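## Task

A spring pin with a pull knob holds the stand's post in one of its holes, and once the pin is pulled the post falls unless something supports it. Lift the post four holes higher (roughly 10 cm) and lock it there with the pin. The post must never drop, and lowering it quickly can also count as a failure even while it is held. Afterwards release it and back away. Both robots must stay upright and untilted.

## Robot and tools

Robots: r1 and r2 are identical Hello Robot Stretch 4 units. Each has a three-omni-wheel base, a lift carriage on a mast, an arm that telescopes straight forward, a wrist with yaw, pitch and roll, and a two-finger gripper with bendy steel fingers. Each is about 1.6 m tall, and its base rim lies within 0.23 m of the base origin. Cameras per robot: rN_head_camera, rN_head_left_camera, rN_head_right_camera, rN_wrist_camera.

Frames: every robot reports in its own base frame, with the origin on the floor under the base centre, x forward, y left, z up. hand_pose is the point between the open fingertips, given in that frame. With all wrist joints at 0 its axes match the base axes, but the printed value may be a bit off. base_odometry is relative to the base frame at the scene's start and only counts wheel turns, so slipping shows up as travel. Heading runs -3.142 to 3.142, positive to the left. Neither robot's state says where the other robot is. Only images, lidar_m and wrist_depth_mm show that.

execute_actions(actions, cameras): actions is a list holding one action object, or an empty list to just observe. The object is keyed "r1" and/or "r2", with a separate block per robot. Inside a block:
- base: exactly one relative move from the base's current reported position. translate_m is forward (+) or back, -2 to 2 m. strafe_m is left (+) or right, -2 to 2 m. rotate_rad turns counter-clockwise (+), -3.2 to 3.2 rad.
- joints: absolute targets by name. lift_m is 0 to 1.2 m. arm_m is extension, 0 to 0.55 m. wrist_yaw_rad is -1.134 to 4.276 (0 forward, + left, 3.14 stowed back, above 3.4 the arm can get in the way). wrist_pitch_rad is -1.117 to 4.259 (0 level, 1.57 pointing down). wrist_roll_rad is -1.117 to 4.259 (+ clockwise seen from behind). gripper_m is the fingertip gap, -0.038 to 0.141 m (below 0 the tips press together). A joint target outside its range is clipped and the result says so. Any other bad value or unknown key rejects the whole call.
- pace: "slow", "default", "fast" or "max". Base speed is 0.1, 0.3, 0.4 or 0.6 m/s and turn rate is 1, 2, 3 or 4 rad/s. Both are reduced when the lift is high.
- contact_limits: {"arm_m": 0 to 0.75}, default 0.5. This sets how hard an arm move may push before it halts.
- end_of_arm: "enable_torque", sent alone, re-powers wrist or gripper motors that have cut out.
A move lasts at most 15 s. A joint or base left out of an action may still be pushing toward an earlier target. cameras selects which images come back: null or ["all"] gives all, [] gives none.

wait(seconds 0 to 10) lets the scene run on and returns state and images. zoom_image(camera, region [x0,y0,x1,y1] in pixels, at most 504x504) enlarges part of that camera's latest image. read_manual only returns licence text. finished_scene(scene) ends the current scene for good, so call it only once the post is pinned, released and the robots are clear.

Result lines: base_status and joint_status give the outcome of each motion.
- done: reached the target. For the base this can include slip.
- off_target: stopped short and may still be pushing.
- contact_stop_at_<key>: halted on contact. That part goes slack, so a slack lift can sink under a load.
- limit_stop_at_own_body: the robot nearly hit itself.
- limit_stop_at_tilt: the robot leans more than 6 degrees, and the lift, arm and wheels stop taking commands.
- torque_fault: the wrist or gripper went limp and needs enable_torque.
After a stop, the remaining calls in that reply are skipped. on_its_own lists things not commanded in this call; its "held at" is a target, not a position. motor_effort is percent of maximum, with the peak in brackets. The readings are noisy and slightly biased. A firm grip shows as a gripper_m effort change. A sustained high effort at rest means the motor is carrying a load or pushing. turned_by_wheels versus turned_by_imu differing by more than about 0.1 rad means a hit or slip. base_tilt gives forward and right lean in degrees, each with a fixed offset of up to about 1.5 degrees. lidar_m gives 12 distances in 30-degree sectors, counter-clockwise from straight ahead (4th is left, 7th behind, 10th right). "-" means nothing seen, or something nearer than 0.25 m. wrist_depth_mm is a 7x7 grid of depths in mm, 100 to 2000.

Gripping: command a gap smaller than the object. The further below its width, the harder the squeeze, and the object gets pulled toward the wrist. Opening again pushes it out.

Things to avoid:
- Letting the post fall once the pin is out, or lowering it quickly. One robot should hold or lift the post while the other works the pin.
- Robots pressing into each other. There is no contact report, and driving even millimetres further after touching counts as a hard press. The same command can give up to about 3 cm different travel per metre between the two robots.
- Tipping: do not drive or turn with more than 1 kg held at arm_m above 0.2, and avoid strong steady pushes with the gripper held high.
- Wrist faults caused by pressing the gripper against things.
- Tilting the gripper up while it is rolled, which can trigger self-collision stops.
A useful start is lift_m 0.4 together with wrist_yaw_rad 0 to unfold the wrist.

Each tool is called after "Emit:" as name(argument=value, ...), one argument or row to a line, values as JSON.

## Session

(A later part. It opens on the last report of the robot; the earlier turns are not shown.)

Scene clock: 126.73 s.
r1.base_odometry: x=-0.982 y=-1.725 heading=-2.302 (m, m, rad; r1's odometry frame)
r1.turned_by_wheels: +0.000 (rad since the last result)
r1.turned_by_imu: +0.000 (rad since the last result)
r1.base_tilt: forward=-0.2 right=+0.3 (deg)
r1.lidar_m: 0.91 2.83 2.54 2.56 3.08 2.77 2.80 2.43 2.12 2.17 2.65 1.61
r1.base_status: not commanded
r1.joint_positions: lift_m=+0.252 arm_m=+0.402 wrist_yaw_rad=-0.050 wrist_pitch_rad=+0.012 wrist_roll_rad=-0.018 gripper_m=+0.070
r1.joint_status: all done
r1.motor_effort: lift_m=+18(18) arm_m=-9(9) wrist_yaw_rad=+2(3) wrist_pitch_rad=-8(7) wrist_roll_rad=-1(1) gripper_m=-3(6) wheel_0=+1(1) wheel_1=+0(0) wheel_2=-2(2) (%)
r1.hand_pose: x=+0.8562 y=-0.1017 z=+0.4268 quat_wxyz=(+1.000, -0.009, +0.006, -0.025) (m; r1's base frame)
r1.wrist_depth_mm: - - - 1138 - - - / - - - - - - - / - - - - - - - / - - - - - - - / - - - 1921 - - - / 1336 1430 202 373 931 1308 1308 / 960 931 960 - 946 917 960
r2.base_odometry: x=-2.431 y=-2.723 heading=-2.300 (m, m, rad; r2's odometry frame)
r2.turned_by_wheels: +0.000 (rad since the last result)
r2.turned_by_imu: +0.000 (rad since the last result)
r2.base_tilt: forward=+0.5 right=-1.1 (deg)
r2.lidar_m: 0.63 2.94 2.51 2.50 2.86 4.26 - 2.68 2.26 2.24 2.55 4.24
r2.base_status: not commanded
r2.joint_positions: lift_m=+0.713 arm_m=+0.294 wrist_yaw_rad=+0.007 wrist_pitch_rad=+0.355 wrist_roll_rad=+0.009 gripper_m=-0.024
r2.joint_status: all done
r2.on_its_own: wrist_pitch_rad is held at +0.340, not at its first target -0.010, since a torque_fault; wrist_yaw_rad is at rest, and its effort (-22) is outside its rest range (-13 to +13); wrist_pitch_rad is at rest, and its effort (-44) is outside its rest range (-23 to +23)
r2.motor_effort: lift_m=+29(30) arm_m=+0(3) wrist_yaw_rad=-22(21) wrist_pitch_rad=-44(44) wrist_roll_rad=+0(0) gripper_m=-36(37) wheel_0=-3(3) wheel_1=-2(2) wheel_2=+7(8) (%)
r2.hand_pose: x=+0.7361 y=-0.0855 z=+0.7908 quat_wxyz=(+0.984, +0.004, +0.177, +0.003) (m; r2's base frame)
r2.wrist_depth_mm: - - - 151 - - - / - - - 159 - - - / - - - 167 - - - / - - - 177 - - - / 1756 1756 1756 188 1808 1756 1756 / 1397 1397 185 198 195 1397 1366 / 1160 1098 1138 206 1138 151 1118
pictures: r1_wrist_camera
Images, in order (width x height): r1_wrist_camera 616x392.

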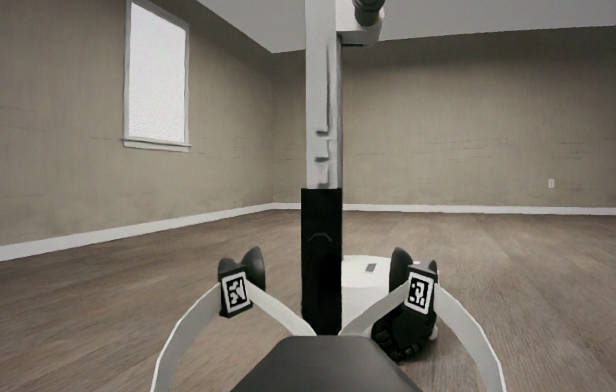

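Emit:
execute_actions(
  actions=[
    {"r2":{"joints":{"lift_m":0.702},"pace":"slow"}},
  ],
  cameras=["r1_wrist_camera"],
)

Scene clock: 131.07 s.
r1.base_odometry: x=-0.982 y=-1.725 heading=-2.302 (m, m, rad; r1's odometry frame)
r1.turned_by_wheels: +0.000 (rad since the last result)
r1.turned_by_imu: +0.000 (rad since the last result)
r1.base_tilt: forward=-0.2 right=+0.2 (deg)
r1.lidar_m: 0.91 2.81 2.54 2.55 3.10 2.77 2.79 2.44 2.13 2.17 2.67 1.60
r1.base_status: not commanded
r1.joint_positions: lift_m=+0.252 arm_m=+0.402 wrist_yaw_rad=-0.050 wrist_pitch_rad=+0.012 wrist_roll_rad=-0.018 gripper_m=+0.070
r1.joint_status: not commanded
r1.motor_effort: lift_m=+18(18) arm_m=-8(8) wrist_yaw_rad=+2(2) wrist_pitch_rad=-7(7) wrist_roll_rad=-1(1) gripper_m=+1(5) wheel_0=+1(1) wheel_1=-1(0) wheel_2=-1(2) (%)
r1.hand_pose: x=+0.8562 y=-0.1017 z=+0.4268 quat_wxyz=(+1.000, -0.009, +0.006, -0.025) (m; r1's base frame)
r1.wrist_depth_mm: - - - 1098 - - - / - - - - - - - / - - - - - - - / - - - - - - - / - - - 1983 - - - / 1336 1366 202 370 891 1336 1281 / 946 960 946 - 960 931 976
r2.base_odometry: x=-2.431 y=-2.723 heading=-2.300 (m, m, rad; r2's odometry frame)
r2.turned_by_wheels: +0.000 (rad since the last result)
r2.turned_by_imu: +0.000 (rad since the last result)
r2.base_tilt: forward=+0.6 right=-1.3 (deg)
r2.lidar_m: 0.62 2.98 2.52 2.52 2.85 4.29 - 2.67 2.23 2.23 2.54 4.21
r2.base_status: not commanded
r2.joint_positions: lift_m=+0.702 arm_m=+0.294 wrist_yaw_rad=+0.002 wrist_pitch_rad=+0.347 wrist_roll_rad=+0.009 gripper_m=-0.024
r2.joint_status: all done
r2.on_its_own: wrist_pitch_rad is held at +0.340, not at its first target -0.010, since a torque_fault
r2.motor_effort: lift_m=+15(29) arm_m=+0(1) wrist_yaw_rad=-4(21) wrist_pitch_rad=-20(43) wrist_roll_rad=-1(0) gripper_m=-32(36) wheel_0=-2(4) wheel_1=-2(2) wheel_2=+5(7) (%)
r2.hand_pose: x=+0.7365 y=-0.0869 z=+0.7823 quat_wxyz=(+0.985, +0.004, +0.173, +0.000) (m; r2's base frame)
r2.wrist_depth_mm: - - - 153 - - - / - - - 161 - - - / - - - 169 - - - / - - - 178 - - - / 1808 1808 1808 189 1808 1756 1756 / 1397 1397 182 198 192 1397 1397 / 1160 1118 1160 205 1138 152 1138
pictures: r1_wrist_camera
Images, in order (width x height): r1_wrist_camera 616x392.

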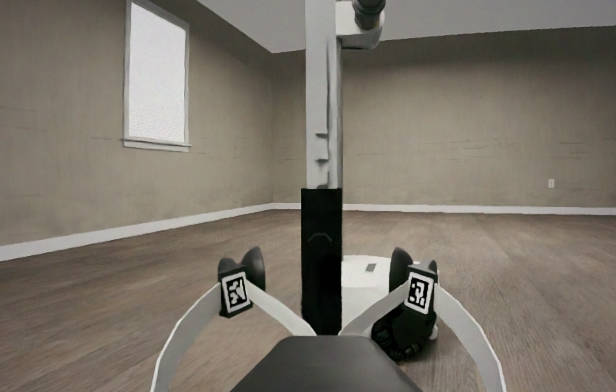

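Lift effort is below unloaded and the post barely moved: locked.

Emit:
execute_actions(
  actions=[
    {"r2":{"joints":{"gripper_m":0.08,"arm_m":0.285}},"r1":{"joints":{"arm_m":0}}},
  ],
  cameras=[],
)

Emit:
execute_actions(
  actions=[
    {"r2":{"base":{"translate_m":-0.4},"joints":{"arm_m":0},"pace":"fast"},"r1":{"base":{"translate_m":-0.2}}},
  ],
  cameras=["r1_wrist_camera"],
)

Emit:
finished_scene(
  scene=1,
)

Scene clock: 142.80 s.
r1.base_odometry: x=-0.982 y=-1.725 heading=-2.302 (m, m, rad; r1's odometry frame)
r1.turned_by_wheels: +0.000 (rad since the last result)
r1.turned_by_imu: +0.000 (rad since the last result)
r1.base_tilt: forward=-0.2 right=+0.3 (deg)
r1.lidar_m: 0.91 2.84 2.55 2.56 3.09 2.77 2.80 2.44 2.12 2.16 2.66 1.61
r1.base_status: not commanded
r1.joint_positions: lift_m=+0.252 arm_m=+0.003 wrist_yaw_rad=-0.050 wrist_pitch_rad=+0.012 wrist_roll_rad=-0.018 gripper_m=+0.070
r1.joint_status: all done
joint sent to its limit — the command would take r1.arm_m past its lower limit, so that joint was sent only as far as its limit.
r1.motor_effort: lift_m=+18(18) arm_m=-8(10) wrist_yaw_rad=+2(1) wrist_pitch_rad=-6(7) wrist_roll_rad=-1(1) gripper_m=+0(5) wheel_0=+1(1) wheel_1=+0(0) wheel_2=-1(1) (%)
r1.hand_pose: x=+0.4577 y=-0.1018 z=+0.4268 quat_wxyz=(+1.000, -0.009, +0.006, -0.025) (m; r1's base frame)
r1.wrist_depth_mm: - - - 1160 - - - / - - - - - - - / - - - - - - - / - - - - - - - / - - - 1618 1397 - - / 1366 1366 202 1205 1160 1308 1308 / 976 960 960 - 960 946 931
r2.base_odometry: x=-2.431 y=-2.723 heading=-2.300 (m, m, rad; r2's odometry frame)
r2.turned_by_wheels: +0.000 (rad since the last result)
r2.turned_by_imu: +0.000 (rad since the last result)
r2.base_tilt: forward=+0.4 right=-1.1 (deg)
r2.lidar_m: 0.63 2.93 2.51 2.49 2.85 4.28 - 2.67 2.26 2.23 2.55 4.22
r2.base_status: not commanded
r2.joint_positions: lift_m=+0.702 arm_m=+0.286 wrist_yaw_rad=+0.000 wrist_pitch_rad=+0.343 wrist_roll_rad=+0.009 gripper_m=+0.080
r2.joint_status: all done
r2.on_its_own: wrist_pitch_rad is held at +0.340, not at its first target -0.010, since a torque_fault
r2.motor_effort: lift_m=+17(16) arm_m=-4(15) wrist_yaw_rad=+0(29) wrist_pitch_rad=-8(20) wrist_roll_rad=-1(0) gripper_m=-2(33) wheel_0=-2(2) wheel_1=-3(2) wheel_2=+2(7) (%)
r2.hand_pose: x=+0.7283 y=-0.0873 z=+0.7833 quat_wxyz=(+0.985, +0.004, +0.171, -0.001) (m; r2's base frame)
r2.wrist_depth_mm: - - - 160 - - - / - - - 170 - - - / - - - 178 - - - / - - - 187 - - - / 1863 1808 1863 198 1863 1808 1863 / 1397 1430 198 209 210 1430 1397 / 1182 1160 1160 151 1182 1138 1160
pictures: none
No camera images: the call's "cameras" was empty. Leave "cameras" out to get every camera's image.

Scene clock: 145.17 s.
r1.base_odometry: x=-0.849 y=-1.576 heading=-2.302 (m, m, rad; r1's odometry frame)
r1.turned_by_wheels: +0.000 (rad since the last result)
r1.turned_by_imu: +0.001 (rad since the last result)
r1.base_tilt: forward=-0.3 right=+0.4 (deg)
r1.lidar_m: 1.11 2.91 2.61 2.62 2.88 2.59 2.59 2.36 2.05 2.09 2.58 4.96
r1.base_status: done
r1.joint_positions: lift_m=+0.252 arm_m=+0.003 wrist_yaw_rad=-0.050 wrist_pitch_rad=+0.012 wrist_roll_rad=-0.018 gripper_m=+0.070
r1.joint_status: not commanded
r1.motor_effort: lift_m=+18(18) arm_m=-8(9) wrist_yaw_rad=+2(2) wrist_pitch_rad=-7(7) wrist_roll_rad=-1(1) gripper_m=+1(2) wheel_0=-1(4) wheel_1=+1(4) wheel_2=+0(12) (%)
r1.hand_pose: x=+0.4577 y=-0.1017 z=+0.4268 quat_wxyz=(+1.000, -0.009, +0.006, -0.025) (m; r1's base frame)
r1.wrist_depth_mm: - - - - - - - / - - - - - - - / - - - - - - - / - - - - - - - / - - - 1921 1983 - - / 1308 1366 202 1160 1160 1336 1336 / 976 946 976 - 976 917 960
r2.base_odometry: x=-2.164 y=-2.425 heading=-2.300 (m, m, rad; r2's odometry frame)
r2.turned_by_wheels: +0.000 (rad since the last result)
r2.turned_by_imu: +0.001 (rad since the last result)
r2.base_tilt: forward=+0.5 right=-1.3 (deg)
r2.lidar_m: 1.05 3.08 2.60 2.58 2.96 3.89 3.89 2.55 2.16 2.14 2.45 4.05
r2.base_status: done
r2.joint_positions: lift_m=+0.702 arm_m=+0.002 wrist_yaw_rad=+0.000 wrist_pitch_rad=+0.343 wrist_roll_rad=+0.009 gripper_m=+0.080
r2.joint_status: all done
r2.on_its_own: wrist_pitch_rad is held at +0.340, not at its first target -0.010, since a torque_fault
r2.motor_effort: lift_m=+17(17) arm_m=-5(5) wrist_yaw_rad=-1(1) wrist_pitch_rad=-7(8) wrist_roll_rad=-1(0) gripper_m=+0(1) wheel_0=-1(7) wheel_1=-1(8) wheel_2=+0(15) (%)
r2.hand_pose: x=+0.4445 y=-0.0875 z=+0.7834 quat_wxyz=(+0.985, +0.004, +0.170, -0.001) (m; r2's base frame)
r2.wrist_depth_mm: - - - - - - - / - - - - - - - / - - - - - - - / - - - - - - - / 1863 1808 1863 1863 1863 1863 1863 / 1430 1430 198 1430 211 1397 1397 / 1182 1182 1182 152 1182 1138 1160
pictures: r1_wrist_camera
Images, in order (width x height): r1_wrist_camera 616x392.

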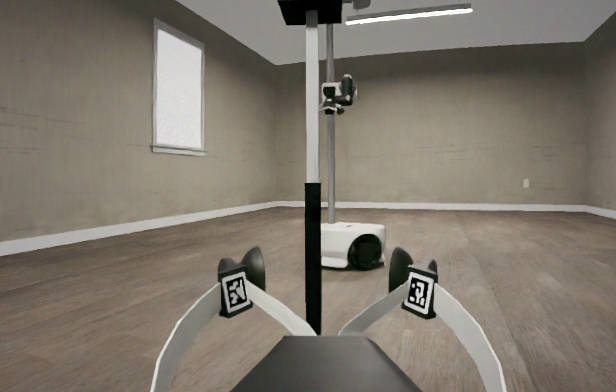

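The scene is finished: the task was done.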